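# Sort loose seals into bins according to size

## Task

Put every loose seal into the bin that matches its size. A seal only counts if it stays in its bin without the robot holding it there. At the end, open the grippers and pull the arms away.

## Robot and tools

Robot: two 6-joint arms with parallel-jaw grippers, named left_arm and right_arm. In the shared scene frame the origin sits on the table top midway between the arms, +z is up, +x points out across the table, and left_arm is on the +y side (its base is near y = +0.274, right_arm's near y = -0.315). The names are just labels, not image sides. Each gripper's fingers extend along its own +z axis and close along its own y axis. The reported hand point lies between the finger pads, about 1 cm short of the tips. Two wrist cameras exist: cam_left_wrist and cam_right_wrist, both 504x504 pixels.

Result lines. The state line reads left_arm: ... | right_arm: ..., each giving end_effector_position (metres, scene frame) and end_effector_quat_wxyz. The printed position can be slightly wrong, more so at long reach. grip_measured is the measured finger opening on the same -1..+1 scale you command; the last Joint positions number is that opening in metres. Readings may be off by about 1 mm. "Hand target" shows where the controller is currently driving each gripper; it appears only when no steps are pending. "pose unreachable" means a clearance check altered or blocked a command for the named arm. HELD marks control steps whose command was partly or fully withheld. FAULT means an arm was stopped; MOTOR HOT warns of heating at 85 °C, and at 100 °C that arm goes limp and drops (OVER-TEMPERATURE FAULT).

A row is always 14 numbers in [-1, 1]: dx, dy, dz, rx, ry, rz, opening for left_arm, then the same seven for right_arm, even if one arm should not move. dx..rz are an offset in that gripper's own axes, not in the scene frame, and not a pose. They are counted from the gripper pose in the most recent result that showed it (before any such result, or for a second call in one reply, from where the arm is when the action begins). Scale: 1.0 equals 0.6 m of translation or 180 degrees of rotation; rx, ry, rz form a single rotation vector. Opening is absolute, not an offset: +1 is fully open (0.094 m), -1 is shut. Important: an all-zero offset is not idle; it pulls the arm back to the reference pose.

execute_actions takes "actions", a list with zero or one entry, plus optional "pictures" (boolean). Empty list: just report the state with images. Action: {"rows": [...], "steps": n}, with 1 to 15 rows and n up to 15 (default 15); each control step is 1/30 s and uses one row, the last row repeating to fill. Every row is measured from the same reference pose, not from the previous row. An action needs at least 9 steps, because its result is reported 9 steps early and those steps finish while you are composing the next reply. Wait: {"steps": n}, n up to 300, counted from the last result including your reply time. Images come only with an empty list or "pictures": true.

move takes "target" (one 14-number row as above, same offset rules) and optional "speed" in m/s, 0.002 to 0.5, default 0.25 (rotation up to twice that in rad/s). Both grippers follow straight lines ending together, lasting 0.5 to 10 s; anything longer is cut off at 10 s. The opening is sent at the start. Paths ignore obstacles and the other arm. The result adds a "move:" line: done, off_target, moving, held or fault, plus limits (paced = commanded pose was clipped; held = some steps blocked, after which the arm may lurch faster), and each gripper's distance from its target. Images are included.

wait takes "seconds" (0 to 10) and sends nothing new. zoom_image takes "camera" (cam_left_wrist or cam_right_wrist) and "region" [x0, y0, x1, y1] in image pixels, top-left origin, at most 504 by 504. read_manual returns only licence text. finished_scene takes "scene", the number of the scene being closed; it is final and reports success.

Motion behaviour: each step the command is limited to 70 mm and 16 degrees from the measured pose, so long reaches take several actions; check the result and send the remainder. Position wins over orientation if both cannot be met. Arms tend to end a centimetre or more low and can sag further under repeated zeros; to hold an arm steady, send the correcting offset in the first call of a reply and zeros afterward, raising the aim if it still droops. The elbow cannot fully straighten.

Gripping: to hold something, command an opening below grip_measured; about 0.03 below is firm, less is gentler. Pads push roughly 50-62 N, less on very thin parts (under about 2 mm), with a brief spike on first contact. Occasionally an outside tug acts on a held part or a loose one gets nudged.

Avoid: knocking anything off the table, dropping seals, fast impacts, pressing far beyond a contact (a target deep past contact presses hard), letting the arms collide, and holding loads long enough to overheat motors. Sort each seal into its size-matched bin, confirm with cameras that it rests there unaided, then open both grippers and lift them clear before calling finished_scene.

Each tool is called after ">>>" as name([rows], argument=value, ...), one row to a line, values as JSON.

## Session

>>> execute_actions(actions=[])

Scene clock: 0.00 s of 6900.00 s.
left_arm: end_effector_position=(+0.4428, +0.7638, +0.1718) grip_measured=+1.000 end_effector_quat_wxyz=(+0.218, -0.535, +0.598, +0.556) | right_arm: end_effector_position=(+0.5376, -0.1315, +0.2685) grip_measured=+1.000 end_effector_quat_wxyz=(+0.001, +0.609, -0.758, +0.235)
Joint positions: left_arm=[ 0.451  1.924  1.424 -0.399 -1.197 -0.396  0.094] | right_arm=[ 0.665  1.694  1.686 -1.47   0.465 -0.888  0.094]
Joint velocities: left_arm=[-0.005  0.005 -0.002 -0.002 -0.022  0.007  0.   ] | right_arm=[ 0.005 -0.005 -0.007 -0.007 -0.022 -0.037  0.   ]
Hand target (left_arm): +0.448, +0.767, +0.181; +0.227, -0.539, +0.592, +0.555
Hand target (right_arm): +0.543, -0.129, +0.287; +0.019, -0.604, +0.760, -0.239

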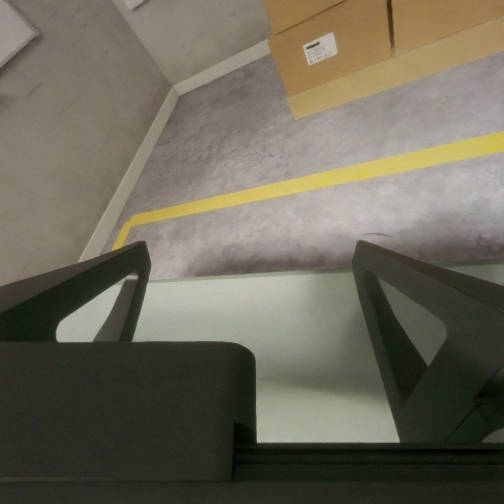

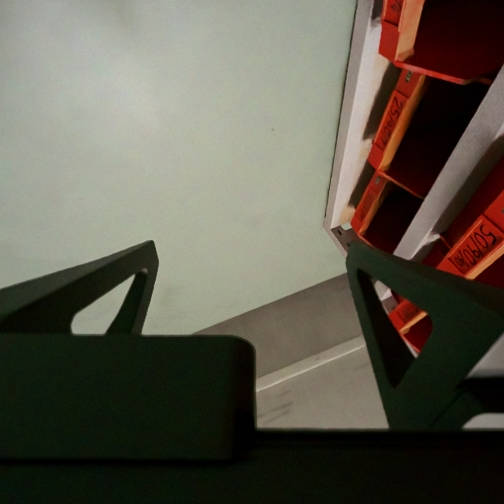

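>>> move(target=[0.066,0.552,-0.809,0.5226,-0.020,0.2046,1, 0.358,0.247,-0.267,0.0114,-0.2065,0.4628,1], speed=0.25)

Scene clock: 5.30 s of 6900.00 s.
left_arm: end_effector_position=(+0.2997, +0.2602, +0.4019) grip_measured=+1.000 end_effector_quat_wxyz=(+0.361, -0.006, +0.933, -0.003) | right_arm: end_effector_position=(+0.2986, -0.2508, +0.4280) grip_measured=+1.000 end_effector_quat_wxyz=(+0.381, -0.012, +0.925, +0.002)
Joint positions: left_arm=[-0.219  0.713  1.129 -1.249 -0.048 -0.067  0.094] | right_arm=[ 0.568  0.702  1.185 -1.309  0.259  0.262  0.094]
Joint velocities: left_arm=[-0.005 -0.005 -0.007  0.007 -0.037 -0.051  0.   ] | right_arm=[ 0.005 -0.015  0.012 -0.002 -0.037 -0.081  0.   ]
Hand target (left_arm): +0.295, +0.259, +0.426; +0.380, -0.007, +0.925, -0.007
Hand target (right_arm): +0.302, -0.252, +0.424; +0.381, +0.000, +0.925, +0.003
Off the commanded pose (left_arm): 0.021 m, 3 deg.
Off the commanded pose (right_arm): 0.008 m, 1 deg.
Kept back: nothing.
move: off_target (left_arm)

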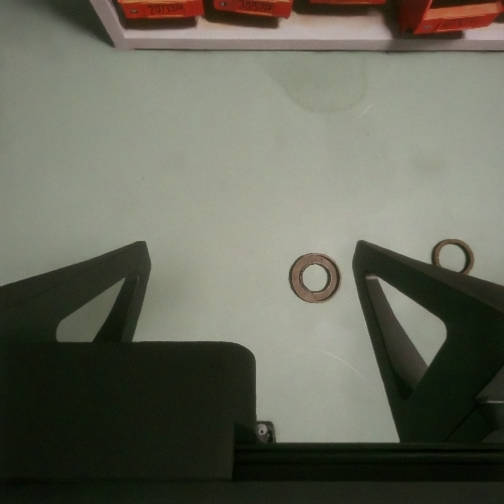

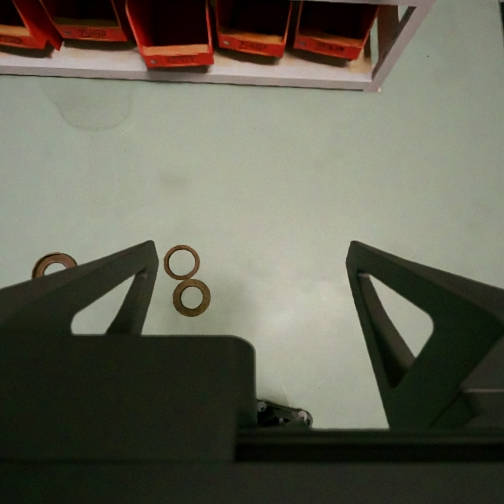

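>>> zoom_image(camera="cam_right_wrist", region=[20, 220, 240, 340])

>>> zoom_image(camera="cam_right_wrist", region=[0, 0, 440, 110])

Region (20, 220, 240, 340) of cam_right_wrist's 504x504 image, scaled by 2.291, with more detail than that image has; it fills the top 275 rows of this view, and the rest is white.

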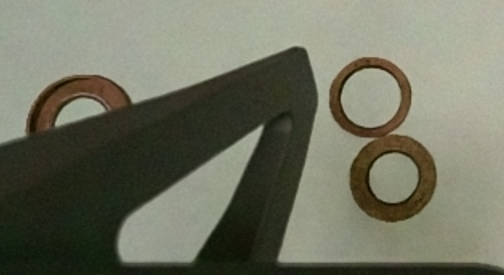

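Region (0, 0, 440, 110) of cam_right_wrist's 504x504 image, scaled by 1.145, with more detail than that image has; it fills the top 126 rows of this view, and the rest is white.

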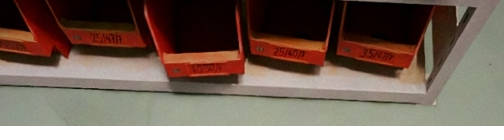

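>>> move(target=[-0.1065,0.117,0.304,0,-0.332,0,1, 0.391,0.663,0.406,0.0013,0.248,0.0078,1], speed=0.2)

Scene clock: 13.37 s of 6900.00 s.
left_arm: end_effector_position=(+0.4716, +0.3230, +0.3088) grip_measured=+1.000 end_effector_quat_wxyz=(+0.773, -0.007, +0.634, -0.010) | right_arm: end_effector_position=(+0.2769, +0.1137, +0.0560) grip_measured=+1.000 end_effector_quat_wxyz=(-0.020, -0.003, +0.999, -0.039)
Joint positions: left_arm=[ 0.02   1.169  0.472  0.898  0.165 -0.056  0.094] | right_arm=[ 1.22   1.822  1.333 -1.168  0.006  1.037  0.094]
Joint velocities: left_arm=[-0.015  0.005 -0.012 -0.002 -0.081 -0.037  0.   ] | right_arm=[-0.015 -0.024 -0.007 -0.012 -0.022  0.11   0.   ]
Hand target (left_arm): +0.471, +0.327, +0.309; +0.777, -0.010, +0.629, -0.009
Hand target (right_arm): +0.288, +0.141, +0.083; +0.000, +0.001, +1.000, -0.003
Off the commanded pose (left_arm): 0.008 m, 1 deg.
Off the commanded pose (right_arm): 0.048 m, 5 deg.
Kept back: nothing.
After step 90, 1.93 s passed at rest.
move: off_target (right_arm)

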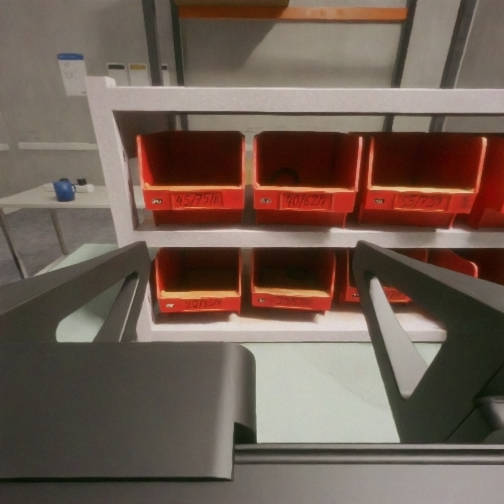

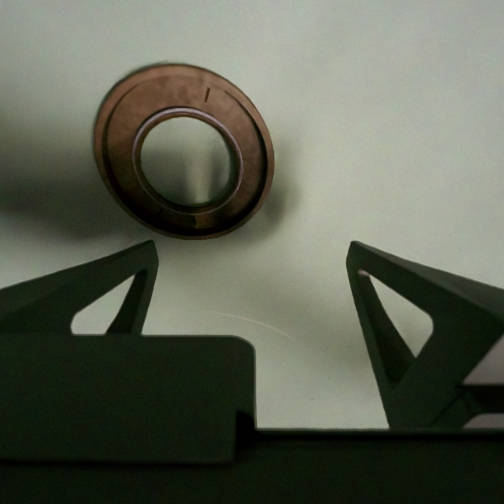

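>>> zoom_image(camera="cam_left_wrist", region=[130, 120, 504, 320])

Region (130, 120, 504, 320) of cam_left_wrist's 504x504 image, scaled by 1.348, with more detail than that image has; it fills the top 270 rows of this view, and the rest is white.

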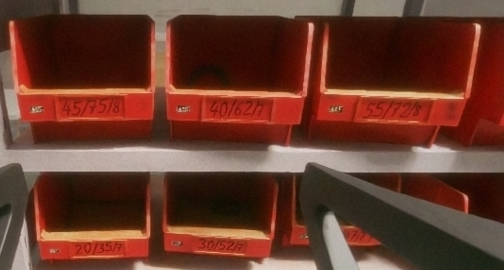

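>>> move(target=[0,0,0,0,0,0,1, -0.073,0.078,-0.0075,-0.035,-0.018,0,1], speed=0.05)

Scene clock: 20.23 s of 6900.00 s.
left_arm: end_effector_position=(+0.4716, +0.3230, +0.3088) grip_measured=+1.000 end_effector_quat_wxyz=(+0.773, -0.007, +0.634, -0.010) | right_arm: end_effector_position=(+0.2998, +0.1375, +0.0385) grip_measured=+1.000 end_effector_quat_wxyz=(-0.008, -0.000, +1.000, -0.013)
Joint positions: left_arm=[ 0.02   1.169  0.472  0.898  0.165 -0.057  0.094] | right_arm=[ 1.204  1.884  1.377 -1.093  0.     1.026  0.094]
Joint velocities: left_arm=[-0.005  0.015  0.002 -0.007 -0.022 -0.095  0.   ] | right_arm=[-0.005 -0.005 -0.012 -0.012 -0.037 -0.007  0.   ]
Hand target (left_arm): +0.472, +0.323, +0.309; +0.773, -0.007, +0.634, -0.010
Hand target (right_arm): +0.319, +0.160, +0.056; +0.008, -0.003, +1.000, +0.016
Off the commanded pose (left_arm): 0.000 m, 0 deg.
Off the commanded pose (right_arm): 0.035 m, 4 deg.
Kept back: nothing.
After step 90, 2.27 s passed at rest.
move: off_target (right_arm)

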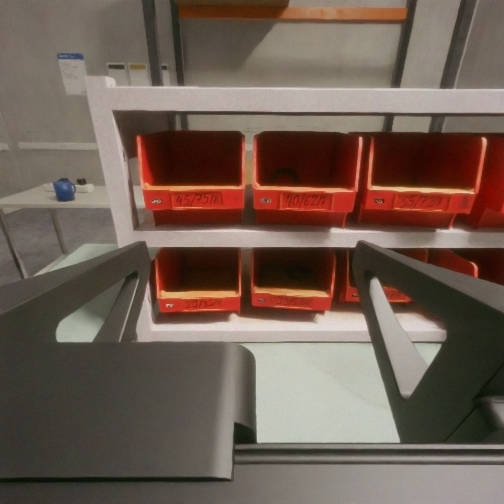

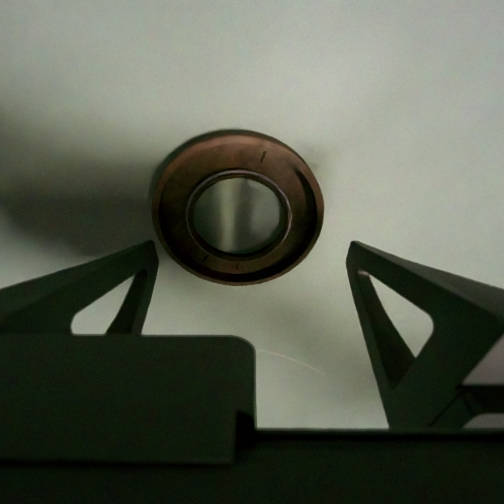

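>>> move(target=[0,0,0,0,0,0,1, -0.053,0.05,-0.0125,-0.018,-0.010,0,1], speed=0.05)

Scene clock: 22.27 s of 6900.00 s.
left_arm: end_effector_position=(+0.4716, +0.3230, +0.3088) grip_measured=+1.000 end_effector_quat_wxyz=(+0.773, -0.007, +0.634, -0.010) | right_arm: end_effector_position=(+0.3115, +0.1453, +0.0298) grip_measured=+1.000 end_effector_quat_wxyz=(-0.007, +0.003, +1.000, -0.012)
Joint positions: left_arm=[ 0.02   1.169  0.472  0.898  0.165 -0.057  0.094] | right_arm=[ 1.193  1.923  1.411 -1.087  0.     1.021  0.094]
Joint velocities: left_arm=[ 0.005 -0.024  0.002 -0.002  0.007  0.007  0.   ] | right_arm=[-0.015  0.005 -0.012  0.002  0.022 -0.007  0.   ]
Hand target (left_arm): +0.472, +0.323, +0.309; +0.773, -0.007, +0.634, -0.010
Hand target (right_arm): +0.331, +0.167, +0.046; +0.008, -0.000, +1.000, +0.016
Off the commanded pose (left_arm): 0.000 m, 0 deg.
Off the commanded pose (right_arm): 0.034 m, 4 deg.
Kept back: nothing.
move: off_target (right_arm)

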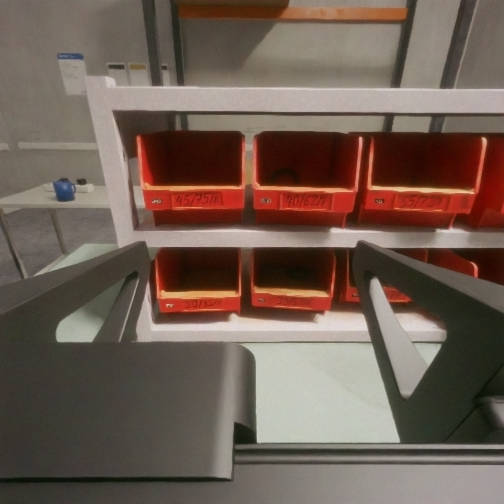

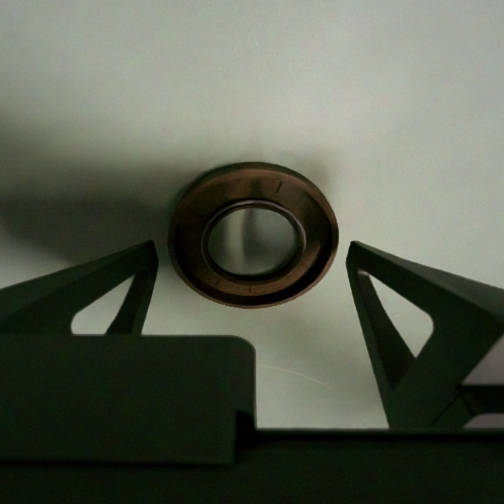

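>>> move(target=[0,0,0,0,0,0,1, -0.0325,0.036,-0.016,-0.018,-0.010,0,1], speed=0.03)

Scene clock: 24.17 s of 6900.00 s.
left_arm: end_effector_position=(+0.4716, +0.3230, +0.3088) grip_measured=+1.000 end_effector_quat_wxyz=(+0.773, -0.007, +0.634, -0.010) | right_arm: end_effector_position=(+0.3132, +0.1480, +0.0261) grip_measured=+1.000 end_effector_quat_wxyz=(-0.005, +0.003, +1.000, -0.008)
Joint positions: left_arm=[ 0.02   1.169  0.472  0.898  0.165 -0.057  0.094] | right_arm=[ 1.193  1.93   1.411 -1.071  0.     1.021  0.094]
Joint velocities: left_arm=[-0.015 -0.015 -0.002 -0.012 -0.007 -0.066  0.   ] | right_arm=[ 0.005 -0.005  0.012  0.002 -0.051 -0.007  0.   ]
Hand target (left_arm): +0.472, +0.323, +0.309; +0.773, -0.007, +0.634, -0.010
Hand target (right_arm): +0.330, +0.166, +0.039; +0.009, +0.003, +1.000, +0.017
Off the commanded pose (left_arm): 0.000 m, 0 deg.
Off the commanded pose (right_arm): 0.029 m, 3 deg.
Kept back: nothing.
move: off_target (right_arm)

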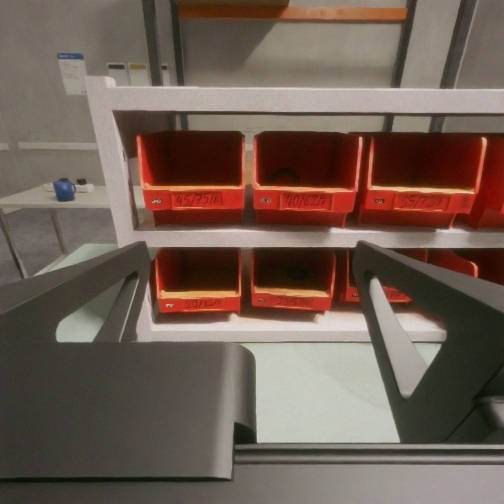

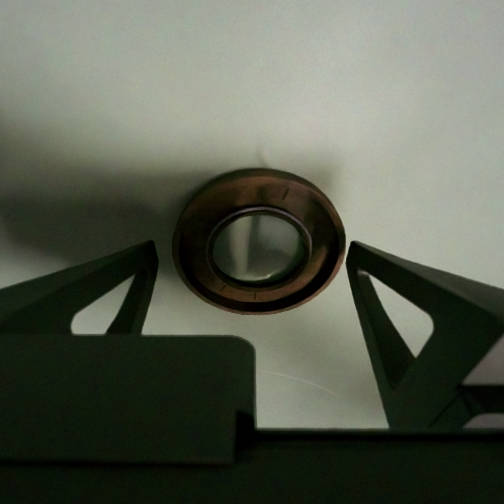

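>>> move(target=[0,0,0,0,0,0,1, 0,-0.017,0,0,0,0,1], speed=0.03)

Scene clock: 25.73 s of 6900.00 s.
left_arm: end_effector_position=(+0.4716, +0.3230, +0.3088) grip_measured=+1.000 end_effector_quat_wxyz=(+0.773, -0.007, +0.634, -0.010) | right_arm: end_effector_position=(+0.3090, +0.1412, +0.0200) grip_measured=+1.000 end_effector_quat_wxyz=(-0.009, +0.003, +1.000, -0.015)
Joint positions: left_arm=[ 0.02   1.169  0.472  0.898  0.165 -0.057  0.094] | right_arm=[ 1.193  1.93   1.392 -1.069  0.     1.021  0.094]
Joint velocities: left_arm=[-0.015 -0.015 -0.022  0.002 -0.007 -0.022  0.   ] | right_arm=[-0.015 -0.015  0.002 -0.012  0.007 -0.037  0.   ]
Hand target (left_arm): +0.472, +0.323, +0.309; +0.773, -0.007, +0.634, -0.010
Hand target (right_arm): +0.313, +0.138, +0.026; -0.005, +0.003, +1.000, -0.008
Off the commanded pose (left_arm): 0.000 m, 0 deg.
Off the commanded pose (right_arm): 0.008 m, 1 deg.
Kept back: nothing.
move: done

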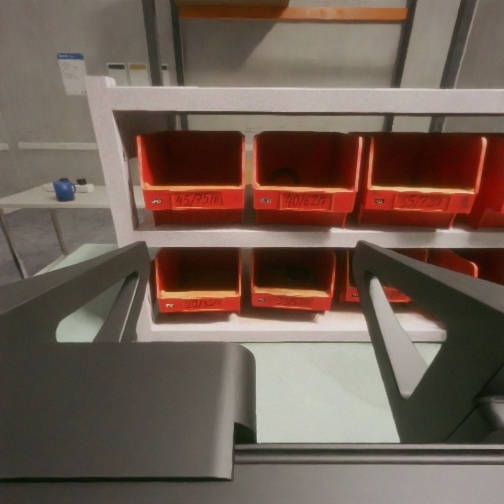

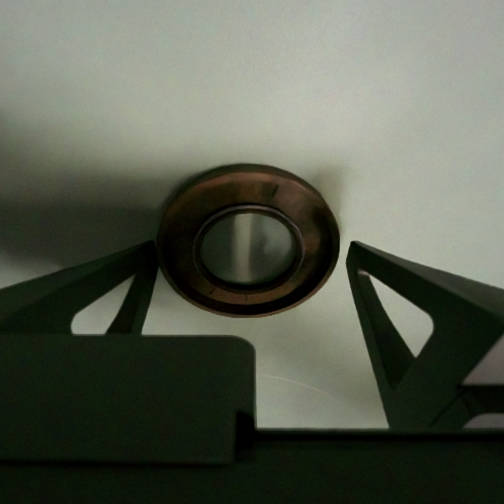

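>>> zoom_image(camera="cam_right_wrist", region=[120, 150, 380, 330])

Region (120, 150, 380, 330) of cam_right_wrist's 504x504 image, scaled by 1.938, with more detail than that image has; it fills the top 349 rows of this view, and the rest is white.

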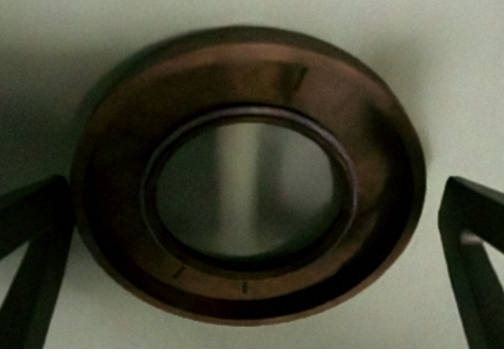

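>>> move(target=[0,0,0,0,0,0,1, -0.004,0.012,-0.006,0,0,0,1], speed=0.02)

Scene clock: 27.33 s of 6900.00 s.
left_arm: end_effector_position=(+0.4716, +0.3230, +0.3088) grip_measured=+1.000 end_effector_quat_wxyz=(+0.773, -0.007, +0.634, -0.010) | right_arm: end_effector_position=(+0.3085, +0.1405, +0.0200) grip_measured=+1.000 end_effector_quat_wxyz=(-0.010, +0.003, +1.000, -0.017)
Joint positions: left_arm=[ 0.02   1.169  0.472  0.898  0.165 -0.057  0.094] | right_arm=[ 1.193  1.93   1.392 -1.073  0.     1.021  0.094]
Joint velocities: left_arm=[ 0.005 -0.005 -0.012  0.012 -0.037 -0.007  0.   ] | right_arm=[-0.005  0.005  0.007  0.002  0.037 -0.007  0.   ]
Hand target (left_arm): +0.472, +0.323, +0.309; +0.773, -0.007, +0.634, -0.010
Hand target (right_arm): +0.311, +0.148, +0.023; -0.009, +0.003, +1.000, -0.015
Off the commanded pose (left_arm): 0.000 m, 0 deg.
Off the commanded pose (right_arm): 0.009 m, 0 deg.
Kept back: nothing.
move: done

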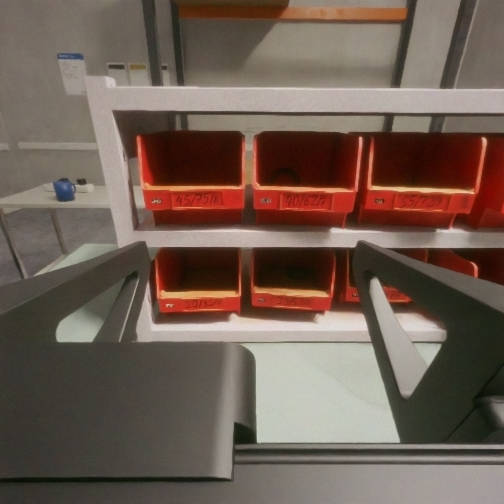

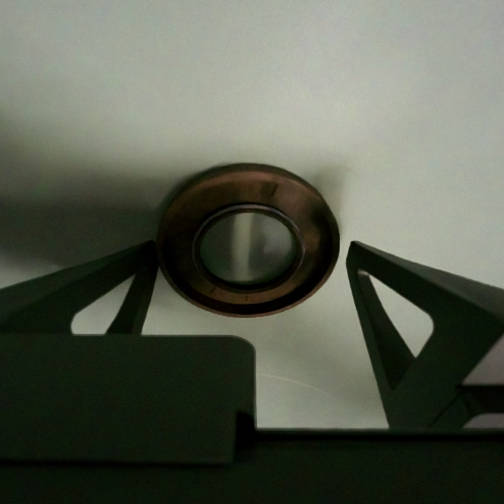

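>>> move(target=[0,0,0,0,0,0,1, -0.012,0.026,-0.014,0,0,0,1], speed=0.02)

Scene clock: 29.53 s of 6900.00 s.
left_arm: end_effector_position=(+0.4716, +0.3230, +0.3088) grip_measured=+1.000 end_effector_quat_wxyz=(+0.773, -0.007, +0.634, -0.010) | right_arm: end_effector_position=(+0.3056, +0.1357, +0.0157) grip_measured=+1.000 end_effector_quat_wxyz=(-0.019, +0.003, +0.999, -0.031)
Joint positions: left_arm=[ 0.02   1.169  0.472  0.898  0.165 -0.057  0.094] | right_arm=[ 1.193  1.942  1.398 -1.1    0.     1.021  0.094]
Joint velocities: left_arm=[-0.015 -0.005  0.007 -0.007  0.007 -0.037  0.   ] | right_arm=[-0.005 -0.015 -0.017 -0.012 -0.037  0.081  0.   ]
Hand target (left_arm): +0.472, +0.323, +0.309; +0.773, -0.007, +0.634, -0.010
Hand target (right_arm): +0.315, +0.156, +0.028; -0.010, +0.003, +1.000, -0.016
Off the commanded pose (left_arm): 0.000 m, 0 deg.
Off the commanded pose (right_arm): 0.026 m, 2 deg.
Kept back: nothing.
move: off_target (right_arm)

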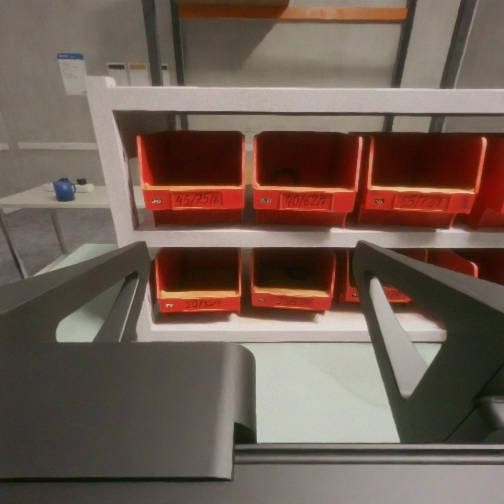

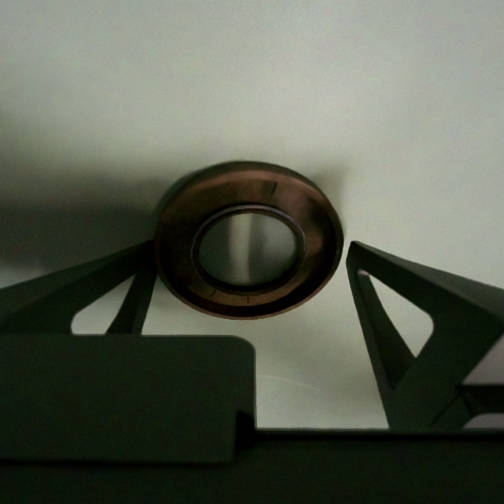

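>>> execute_actions([
  {"rows": [[0,0,0,0,0,0,1, 0,0,0.012,0,0,0,1]], "steps": 15},
])

>>> execute_actions([
  {"rows": [[0,0,0,0,0,0,1, 0,0,0,0,0,0,0.87]], "steps": 15},
])

>>> execute_actions([
  {"steps": 20},
], pictures=true)

Scene clock: 30.37 s of 6900.00 s.
left_arm: end_effector_position=(+0.4716, +0.3230, +0.3088) grip_measured=+1.000 end_effector_quat_wxyz=(+0.773, -0.007, +0.634, -0.010) | right_arm: end_effector_position=(+0.3061, +0.1367, +0.0157) grip_measured=+1.000 end_effector_quat_wxyz=(-0.018, +0.003, +0.999, -0.029)
Joint positions: left_arm=[ 0.02   1.169  0.472  0.898  0.165 -0.057  0.094] | right_arm=[ 1.193  1.942  1.398 -1.096  0.     1.021  0.094]
Joint velocities: left_arm=[-0.005  0.015 -0.002  0.027 -0.022  0.007  0.   ] | right_arm=[-0.024 -0.015  0.032  0.007  0.022 -0.051  0.   ]
Steps of this call (steps 1 to 19: nothing new was sent; steps 20 to 25: the first 6 steps of this action). Readings (end_effector_position):
20: left_arm (+0.4716, +0.3230, +0.3088) | right_arm (+0.3057, +0.1359, +0.0157)
21: left_arm (+0.4716, +0.3230, +0.3088) | right_arm (+0.3058, +0.1361, +0.0157)
23: left_arm (+0.4716, +0.3230, +0.3088) | right_arm (+0.3060, +0.1365, +0.0157)
25: the state above

Scene clock: 30.87 s of 6900.00 s.
left_arm: end_effector_position=(+0.4716, +0.3230, +0.3088) grip_measured=+1.000 end_effector_quat_wxyz=(+0.773, -0.007, +0.634, -0.010) | right_arm: end_effector_position=(+0.3062, +0.1368, +0.0157) grip_measured=+0.886 end_effector_quat_wxyz=(-0.018, +0.003, +0.999, -0.029)
Joint positions: left_arm=[ 0.02   1.169  0.472  0.898  0.165 -0.057  0.094] | right_arm=[ 1.193  1.942  1.398 -1.095  0.     1.021  0.089]
Joint velocities: left_arm=[ 0.005 -0.005 -0.007 -0.007 -0.022 -0.066  0.   ] | right_arm=[-0.015 -0.005  0.007  0.007  0.007 -0.022 -0.001]
Off your previous action's commanded pose (left_arm): 0.000 m, 0 deg at its last step (step 9 of this call).
Off your previous action's commanded pose (right_arm): 0.007 m, 0 deg at its last step (step 9 of this call).
Steps of this call (steps 1 to 9: the last 9 steps of your previous action; steps 10 to 15: the first 6 steps of this action, its rows measured from where the robot was after step 9). Readings (end_effector_position):
9: left_arm (+0.4716, +0.3230, +0.3088) | right_arm (+0.3062, +0.1368, +0.0157)
10: left_arm (+0.4716, +0.3230, +0.3088) | right_arm (+0.3062, +0.1368, +0.0157)
11: left_arm (+0.4716, +0.3230, +0.3088) | right_arm (+0.3062, +0.1368, +0.0157)
13: left_arm (+0.4716, +0.3230, +0.3088) | right_arm (+0.3062, +0.1368, +0.0157)
15: the state above

Scene clock: 31.53 s of 6900.00 s.
left_arm: end_effector_position=(+0.4716, +0.3230, +0.3088) grip_measured=+1.000 end_effector_quat_wxyz=(+0.773, -0.007, +0.634, -0.010) | right_arm: end_effector_position=(+0.3062, +0.1368, +0.0157) grip_measured=+0.886 end_effector_quat_wxyz=(-0.018, +0.003, +0.999, -0.029)
Joint positions: left_arm=[ 0.02   1.169  0.472  0.898  0.165 -0.057  0.094] | right_arm=[ 1.193  1.942  1.398 -1.095  0.     1.021  0.089]
Joint velocities: left_arm=[ 0.015 -0.005  0.002 -0.007  0.037  0.007  0.   ] | right_arm=[-0.005  0.015  0.002  0.012 -0.081 -0.022  0.   ]
Hand target (left_arm): +0.472, +0.323, +0.309; +0.773, -0.007, +0.634, -0.010
Hand target (right_arm): +0.306, +0.137, +0.016; -0.018, +0.003, +0.999, -0.029
Off the commanded pose (left_arm): 0.000 m, 0 deg.
Off the commanded pose (right_arm): 0.000 m, 0 deg.
Kept back: nothing.
Steps of this call (steps 1 to 9: the last 9 steps of your previous action; steps 10 to 20: nothing new was sent). Readings (end_effector_position):
1: left_arm (+0.4716, +0.3230, +0.3088) | right_arm (+0.3062, +0.1368, +0.0157)
2: left_arm (+0.4716, +0.3230, +0.3088) | right_arm (+0.3062, +0.1368, +0.0157)
4: left_arm (+0.4716, +0.3230, +0.3088) | right_arm (+0.3062, +0.1368, +0.0157)
8: left_arm (+0.4716, +0.3230, +0.3088) | right_arm (+0.3062, +0.1368, +0.0157)
20: the state above

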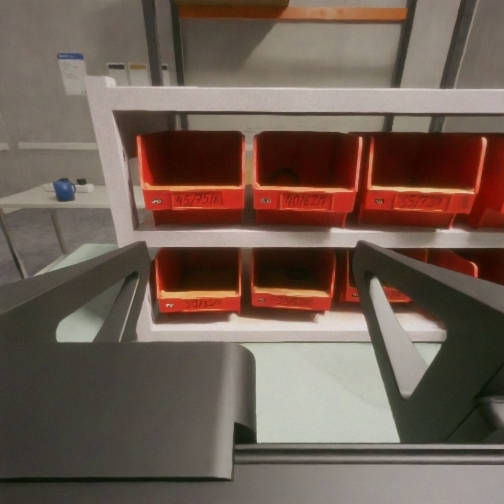

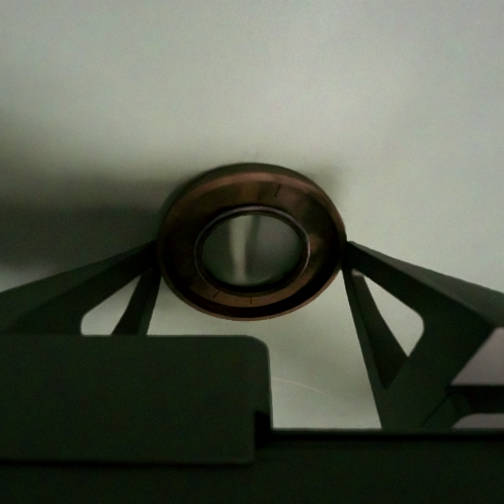

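>>> move(target=[0,0,0,0,0,0,1, 0,0,-0.13,0,0,0,0.855], speed=0.05)

Scene clock: 33.73 s of 6900.00 s.
left_arm: end_effector_position=(+0.4716, +0.3230, +0.3088) grip_measured=+1.000 end_effector_quat_wxyz=(+0.773, -0.007, +0.634, -0.010) | right_arm: end_effector_position=(+0.2953, +0.1192, +0.0594) grip_measured=+0.878 end_effector_quat_wxyz=(-0.039, +0.003, +0.997, -0.063)
Joint positions: left_arm=[ 0.02   1.169  0.472  0.898  0.165 -0.057  0.094] | right_arm=[ 1.193  1.887  1.436 -1.267  0.     1.021  0.088]
Joint velocities: left_arm=[-0.015  0.005 -0.012 -0.007 -0.051  0.022  0.   ] | right_arm=[-0.005  0.005 -0.022  0.002  0.007  0.007 -0.001]
Hand target (left_arm): +0.472, +0.323, +0.309; +0.773, -0.007, +0.634, -0.010
Hand target (right_arm): +0.308, +0.140, +0.094; -0.018, +0.003, +0.999, -0.029
Off the commanded pose (left_arm): 0.000 m, 0 deg.
Off the commanded pose (right_arm): 0.043 m, 5 deg.
Kept back: nothing.
move: off_target (right_arm)

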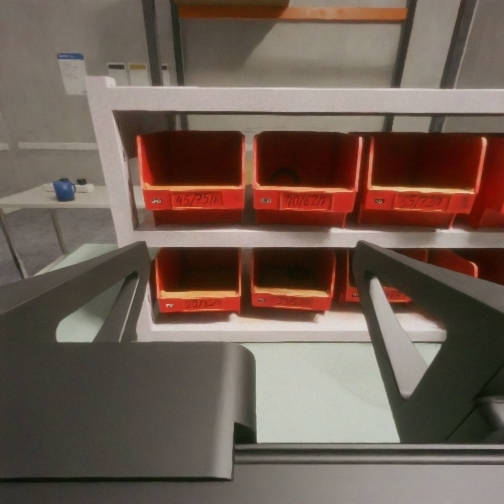

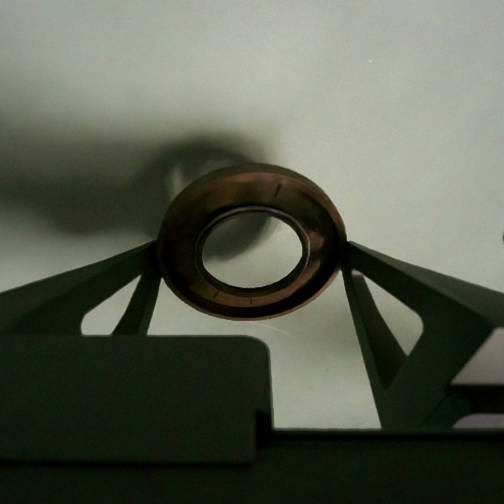

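>>> move(target=[0.092,-0.238,-0.307,0,0.563,0,1, -0.4855,-0.5965,-0.5185,-0.0323,-0.5573,0.0326,0.855], speed=0.15)

Scene clock: 41.70 s of 6900.00 s.
left_arm: end_effector_position=(+0.2882, +0.1900, +0.2051) grip_measured=+1.000 end_effector_quat_wxyz=(-0.007, +0.001, +1.000, +0.008) | right_arm: end_effector_position=(+0.6096, -0.1952, +0.3703) grip_measured=+0.878 end_effector_quat_wxyz=(+0.726, -0.000, +0.687, +0.011)
Joint positions: left_arm=[-0.439  1.128  0.995 -1.455 -0.01  -0.291  0.094] | right_arm=[ 0.456  1.357  0.929  0.485  0.263 -0.001  0.088]
Joint velocities: left_arm=[ 0.005 -0.005 -0.012 -0.002 -0.037 -0.037  0.   ] | right_arm=[-0.015  0.005  0.007  0.027 -0.051 -0.007 -0.   ]
Hand target (left_arm): +0.299, +0.183, +0.219; +0.002, +0.002, +1.000, +0.004
Hand target (right_arm): +0.614, -0.197, +0.390; +0.743, -0.000, +0.669, +0.008
Off the commanded pose (left_arm): 0.023 m, 2 deg.
Off the commanded pose (right_arm): 0.020 m, 3 deg.
Kept back: nothing.
move: off_target (left_arm, right_arm)

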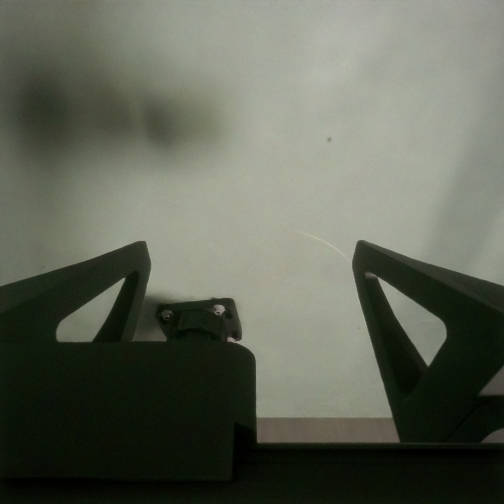

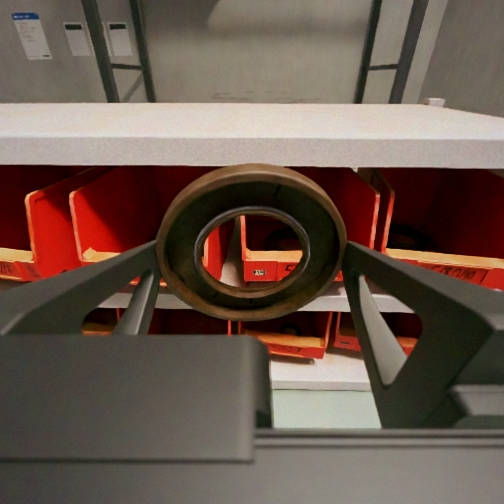

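>>> execute_actions(actions=[])

Scene clock: 43.00 s of 6900.00 s.
left_arm: end_effector_position=(+0.2882, +0.1900, +0.2051) grip_measured=+1.000 end_effector_quat_wxyz=(-0.007, +0.001, +1.000, +0.008) | right_arm: end_effector_position=(+0.6096, -0.1952, +0.3703) grip_measured=+0.878 end_effector_quat_wxyz=(+0.726, -0.001, +0.687, +0.010)
Joint positions: left_arm=[-0.439  1.128  0.995 -1.455 -0.01  -0.292  0.094] | right_arm=[ 0.456  1.357  0.929  0.485  0.263 -0.001  0.088]
Joint velocities: left_arm=[ 0.005 -0.005 -0.017 -0.007 -0.022 -0.037  0.   ] | right_arm=[ 0.005  0.005 -0.032 -0.007 -0.066 -0.11  -0.   ]
Hand target (left_arm): +0.299, +0.183, +0.219; +0.002, +0.002, +1.000, +0.004
Hand target (right_arm): +0.614, -0.197, +0.390; +0.743, -0.000, +0.669, +0.008
Off the commanded pose (left_arm): 0.023 m, 2 deg.
Off the commanded pose (right_arm): 0.020 m, 3 deg.
Kept back: nothing.
Steps of this call (steps 1 to 39: nothing new was sent). Readings (end_effector_position):
1: left_arm (+0.2882, +0.1900, +0.2051) | right_arm (+0.6096, -0.1952, +0.3703)
2: left_arm (+0.2882, +0.1900, +0.2051) | right_arm (+0.6096, -0.1952, +0.3703)
4: left_arm (+0.2882, +0.1900, +0.2051) | right_arm (+0.6096, -0.1952, +0.3703)
8: left_arm (+0.2882, +0.1900, +0.2051) | right_arm (+0.6096, -0.1952, +0.3703)
39: the state above

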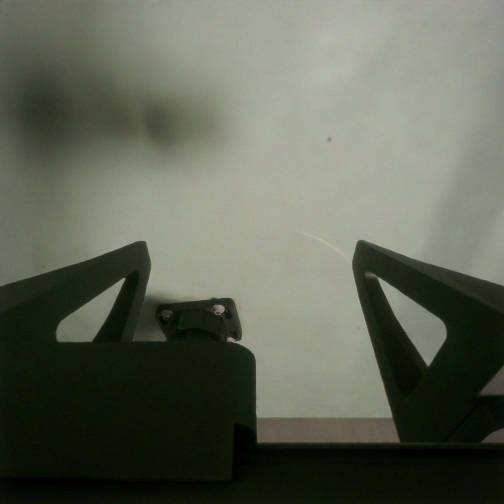

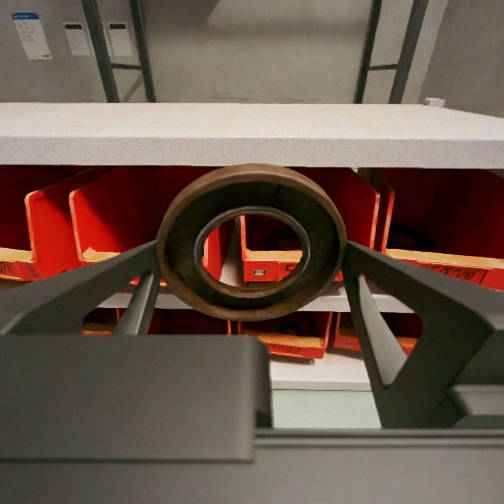

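>>> zoom_image(camera="cam_right_wrist", region=[200, 180, 504, 380])

Region (200, 180, 504, 380) of cam_right_wrist's 504x504 image, scaled by 1.658, with more detail than that image has; it fills the top 332 rows of this view, and the rest is white.

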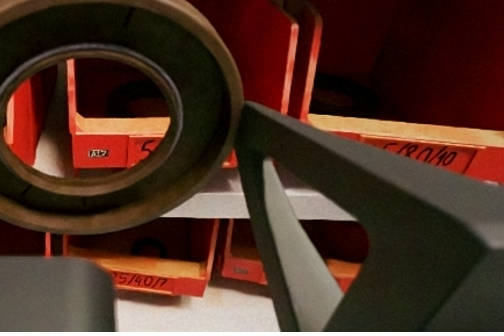

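>>> move(target=[-0.007, -0.537, 0.133, 0, 0, 0, 1, -0.033, -0.117, 0.02, 0, 0.017, 0, 0.855], speed=0.25)

Scene clock: 46.07 s of 6900.00 s.
left_arm: end_effector_position=(+0.2759, -0.1180, +0.1181) grip_measured=+1.000 end_effector_quat_wxyz=(-0.014, +0.006, +1.000, +0.017) | right_arm: end_effector_position=(+0.6179, -0.2617, +0.3472) grip_measured=+0.878 end_effector_quat_wxyz=(+0.683, -0.010, +0.730, +0.004)
Joint positions: left_arm=[-1.11   1.68   1.316 -1.252  0.003 -0.952  0.094] | right_arm=[ 0.297  1.335  0.929  0.339  0.1   -0.001  0.088]
Joint velocities: left_arm=[-0.005 -0.005 -0.002  0.007  0.022 -0.081  0.   ] | right_arm=[-0.015 -0.005 -0.002  0.007 -0.022  0.051 -0.   ]
Hand target (left_arm): +0.287, -0.132, +0.126; -0.004, +0.001, +1.000, +0.004
Hand target (right_arm): +0.619, -0.265, +0.390; +0.708, -0.001, +0.706, +0.010
Off the commanded pose (left_arm): 0.020 m, 1 deg.
Off the commanded pose (right_arm): 0.043 m, 4 deg.
Kept back: nothing.
move: off_target (left_arm, right_arm)

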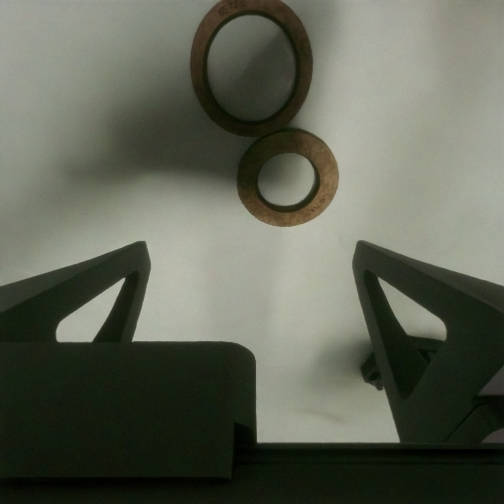

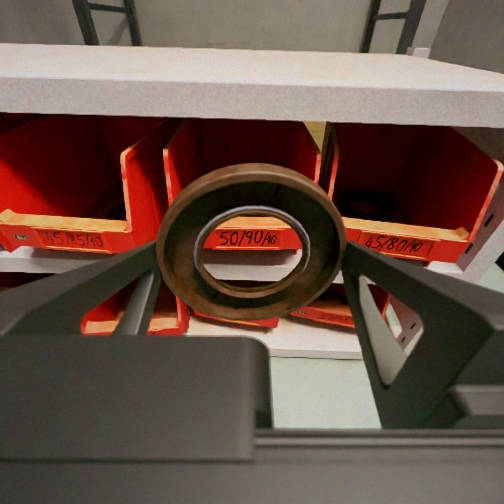

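>>> move(target=[-0.012, -0.057, 0.105, 0, 0, 0, 1, -0.076, 0.005, 0.19, 0, -0.155, 0, 0.855], speed=0.12)

Scene clock: 50.53 s of 6900.00 s.
left_arm: end_effector_position=(+0.2812, -0.1441, +0.0646) grip_measured=+1.000 end_effector_quat_wxyz=(-0.012, +0.006, +1.000, +0.015) | right_arm: end_effector_position=(+0.7210, -0.2499, +0.3356) grip_measured=+0.878 end_effector_quat_wxyz=(+0.810, -0.012, +0.586, +0.015)
Joint positions: left_arm=[-1.131  1.791  1.316 -1.134  0.003 -0.975  0.094] | right_arm=[ 0.289  1.762  1.115  0.965  0.069 -0.024  0.088]
Joint velocities: left_arm=[ 0.005 -0.015  0.002 -0.017  0.007  0.022  0.   ] | right_arm=[-0.024  0.005 -0.007  0.012 -0.037 -0.037  0.   ]
Hand target (left_arm): +0.279, -0.151, +0.054; -0.014, +0.007, +1.000, +0.017
Hand target (right_arm): +0.729, -0.256, +0.383; +0.839, -0.011, +0.544, +0.008
Off the commanded pose (left_arm): 0.012 m, 0 deg.
Off the commanded pose (right_arm): 0.052 m, 6 deg.
Kept back: nothing.
move: off_target (left_arm, right_arm)

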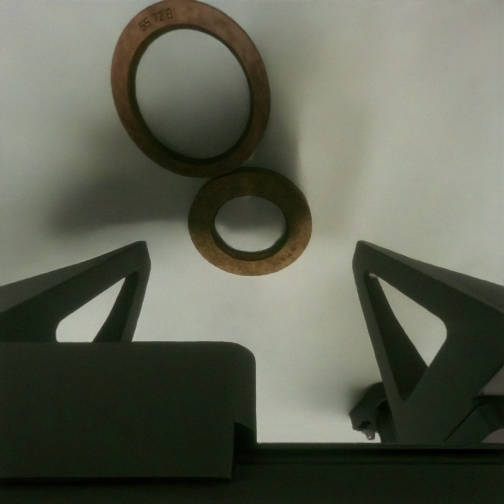

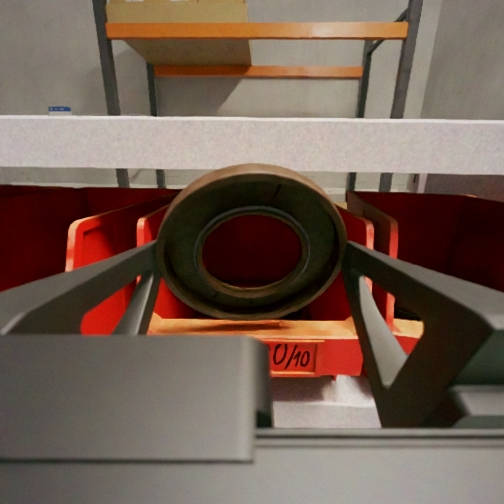

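>>> move(target=[0.02, 0, 0.087, 0, 0, 0, 1, -0.024, -0.02, 0.087, 0, -0.02, 0, 0.855], speed=0.05)

Scene clock: 53.57 s of 6900.00 s.
left_arm: end_effector_position=(+0.2714, -0.1398, +0.0255) grip_measured=+1.000 end_effector_quat_wxyz=(-0.008, +0.005, +1.000, +0.010) | right_arm: end_effector_position=(+0.7507, -0.2547, +0.3265) grip_measured=+0.878 end_effector_quat_wxyz=(+0.808, -0.017, +0.589, +0.015)
Joint positions: left_arm=[-1.143  1.815  1.233 -1.014  0.003 -0.988  0.094] | right_arm=[ 0.272  1.836  1.2    0.948  0.045 -0.024  0.088]
Joint velocities: left_arm=[-0.015  0.005 -0.002 -0.002 -0.051  0.066  0.   ] | right_arm=[-0.015 -0.005  0.007 -0.002 -0.022  0.066  0.   ]
Hand target (left_arm): +0.267, -0.142, +0.013; -0.012, +0.005, +1.000, +0.015
Hand target (right_arm): +0.762, -0.260, +0.365; +0.828, -0.012, +0.561, +0.016
Off the commanded pose (left_arm): 0.013 m, 1 deg.
Off the commanded pose (right_arm): 0.043 m, 4 deg.
Kept back: nothing.
move: off_target (left_arm, right_arm)

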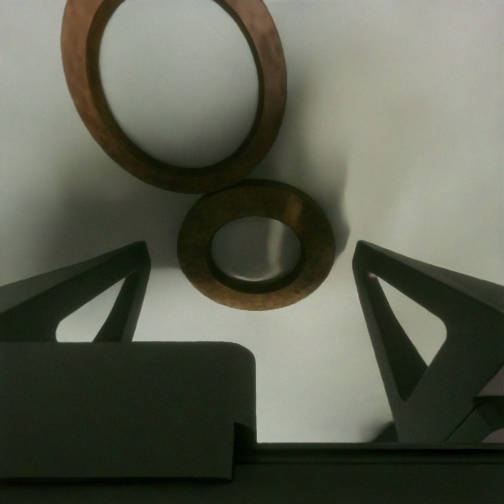

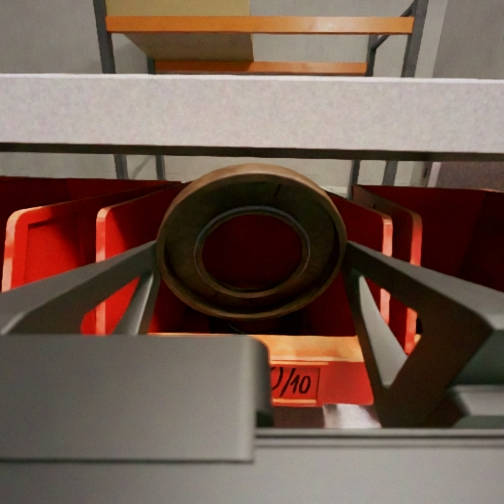

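>>> move(target=[0, -0.005, 0.035, 0, 0, 0, 1, -0.033, 0, 0.06, 0, -0.02, 0, 0.855], speed=0.04)

Scene clock: 55.57 s of 6900.00 s.
left_arm: end_effector_position=(+0.2730, -0.1422, +0.0191) grip_measured=+1.000 end_effector_quat_wxyz=(-0.004, +0.004, +1.000, +0.003) | right_arm: end_effector_position=(+0.7631, -0.2533, +0.3208) grip_measured=+0.878 end_effector_quat_wxyz=(+0.808, -0.017, +0.589, +0.016)
Joint positions: left_arm=[-1.143  1.822  1.222 -0.98   0.003 -0.989  0.094] | right_arm=[ 0.272  1.872  1.237  0.947  0.044 -0.024  0.088]
Joint velocities: left_arm=[-0.005 -0.015 -0.002  0.002 -0.051  0.037  0.   ] | right_arm=[-0.005  0.015 -0.002 -0.027  0.007 -0.051 -0.001]
Hand target (left_arm): +0.271, -0.142, +0.005; -0.008, +0.005, +1.000, +0.010
Hand target (right_arm): +0.775, -0.253, +0.356; +0.826, -0.017, +0.563, +0.016
Off the commanded pose (left_arm): 0.015 m, 1 deg.
Off the commanded pose (right_arm): 0.039 m, 4 deg.
Kept back: nothing.
move: off_target (left_arm, right_arm)

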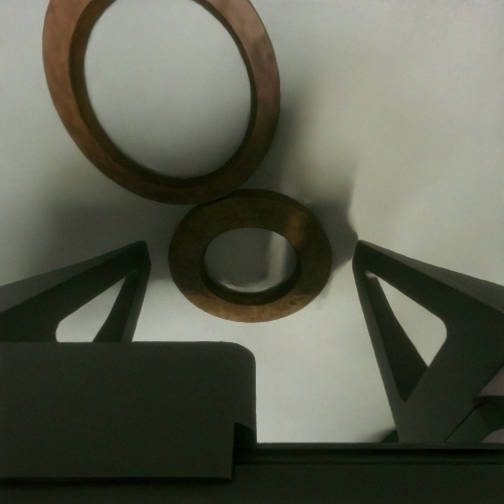

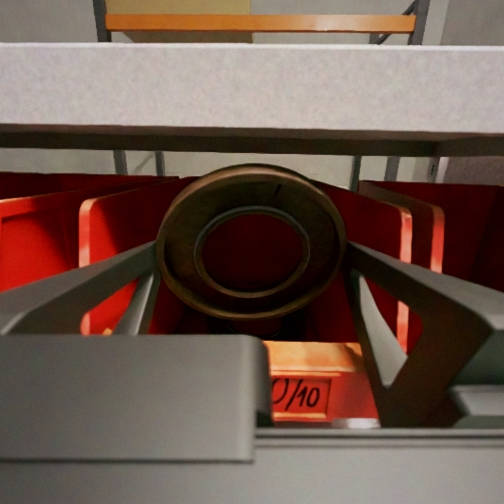

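>>> move(target=[0.015, 0, 0.03, 0, 0, 0, 1, -0.049, 0, 0.037, 0, -0.02, 0, 1.0], speed=0.04)

Scene clock: 57.43 s of 6900.00 s.
left_arm: end_effector_position=(+0.2717, -0.1415, +0.0140) grip_measured=+1.000 end_effector_quat_wxyz=(-0.001, +0.003, +1.000, -0.001) | right_arm: end_effector_position=(+0.7636, -0.2533, +0.3189) grip_measured=+1.000 end_effector_quat_wxyz=(+0.807, -0.017, +0.590, +0.016)
Joint positions: left_arm=[-1.145  1.822  1.206 -0.955  0.002 -0.993  0.094] | right_arm=[ 0.272  1.874  1.237  0.945  0.044 -0.024  0.094]
Joint velocities: left_arm=[ 0.005  0.005 -0.007 -0.002 -0.022  0.007  0.   ] | right_arm=[-0.005  0.005 -0.022 -0.027  0.007  0.051  0.   ]
Hand target (left_arm): +0.264, -0.142, +0.002; -0.003, +0.005, +1.000, +0.003
Hand target (right_arm): +0.772, -0.252, +0.355; +0.826, -0.017, +0.563, +0.016
Off the commanded pose (left_arm): 0.015 m, 1 deg.
Off the commanded pose (right_arm): 0.038 m, 4 deg.
Kept back: nothing.
move: off_target (left_arm, right_arm)

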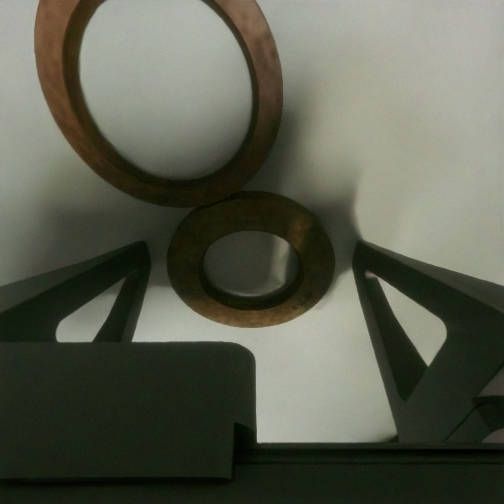

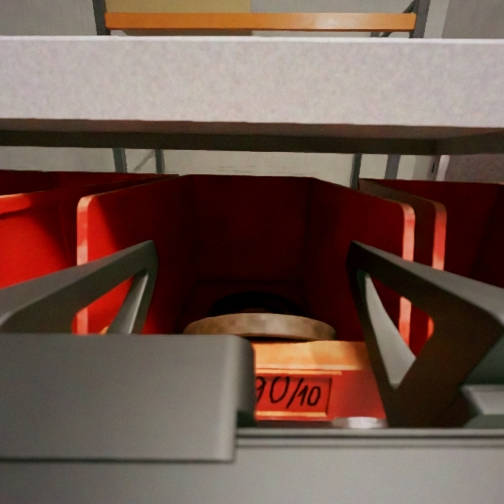

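>>> move(target=[0, 0, 0.01, 0, 0, 0, 0.55, -0.13, 0, -0.133, 0, -0.02, 0, 1.0], speed=0.1)

Scene clock: 59.63 s of 6900.00 s.
left_arm: end_effector_position=(+0.2718, -0.1415, +0.0144) grip_measured=+0.571 end_effector_quat_wxyz=(-0.001, +0.003, +1.000, -0.001) | right_arm: end_effector_position=(+0.6718, -0.2625, +0.3602) grip_measured=+1.000 end_effector_quat_wxyz=(+0.818, -0.014, +0.575, +0.015)
Joint positions: left_arm=[-1.145  1.821  1.206 -0.955  0.002 -0.993  0.074] | right_arm=[ 0.273  1.626  0.988  0.984  0.049 -0.023  0.094]
Joint velocities: left_arm=[-0.005  0.005 -0.017 -0.002  0.037 -0.051 -0.   ] | right_arm=[ 0.015  0.005 -0.017 -0.002  0.037  0.051  0.   ]
Hand target (left_arm): +0.272, -0.141, +0.008; -0.001, +0.003, +1.000, -0.001
Hand target (right_arm): +0.664, -0.257, +0.370; +0.825, -0.017, +0.564, +0.016
Off the commanded pose (left_arm): 0.006 m, 0 deg.
Off the commanded pose (right_arm): 0.013 m, 2 deg.
Kept back: nothing.
move: off_target (right_arm)

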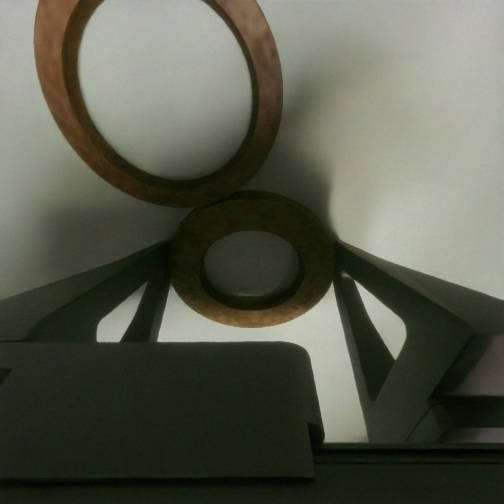

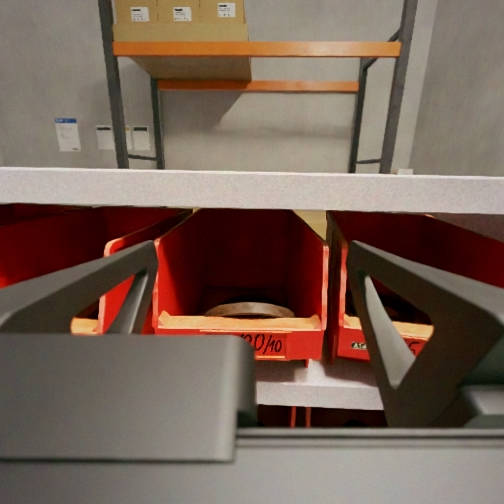

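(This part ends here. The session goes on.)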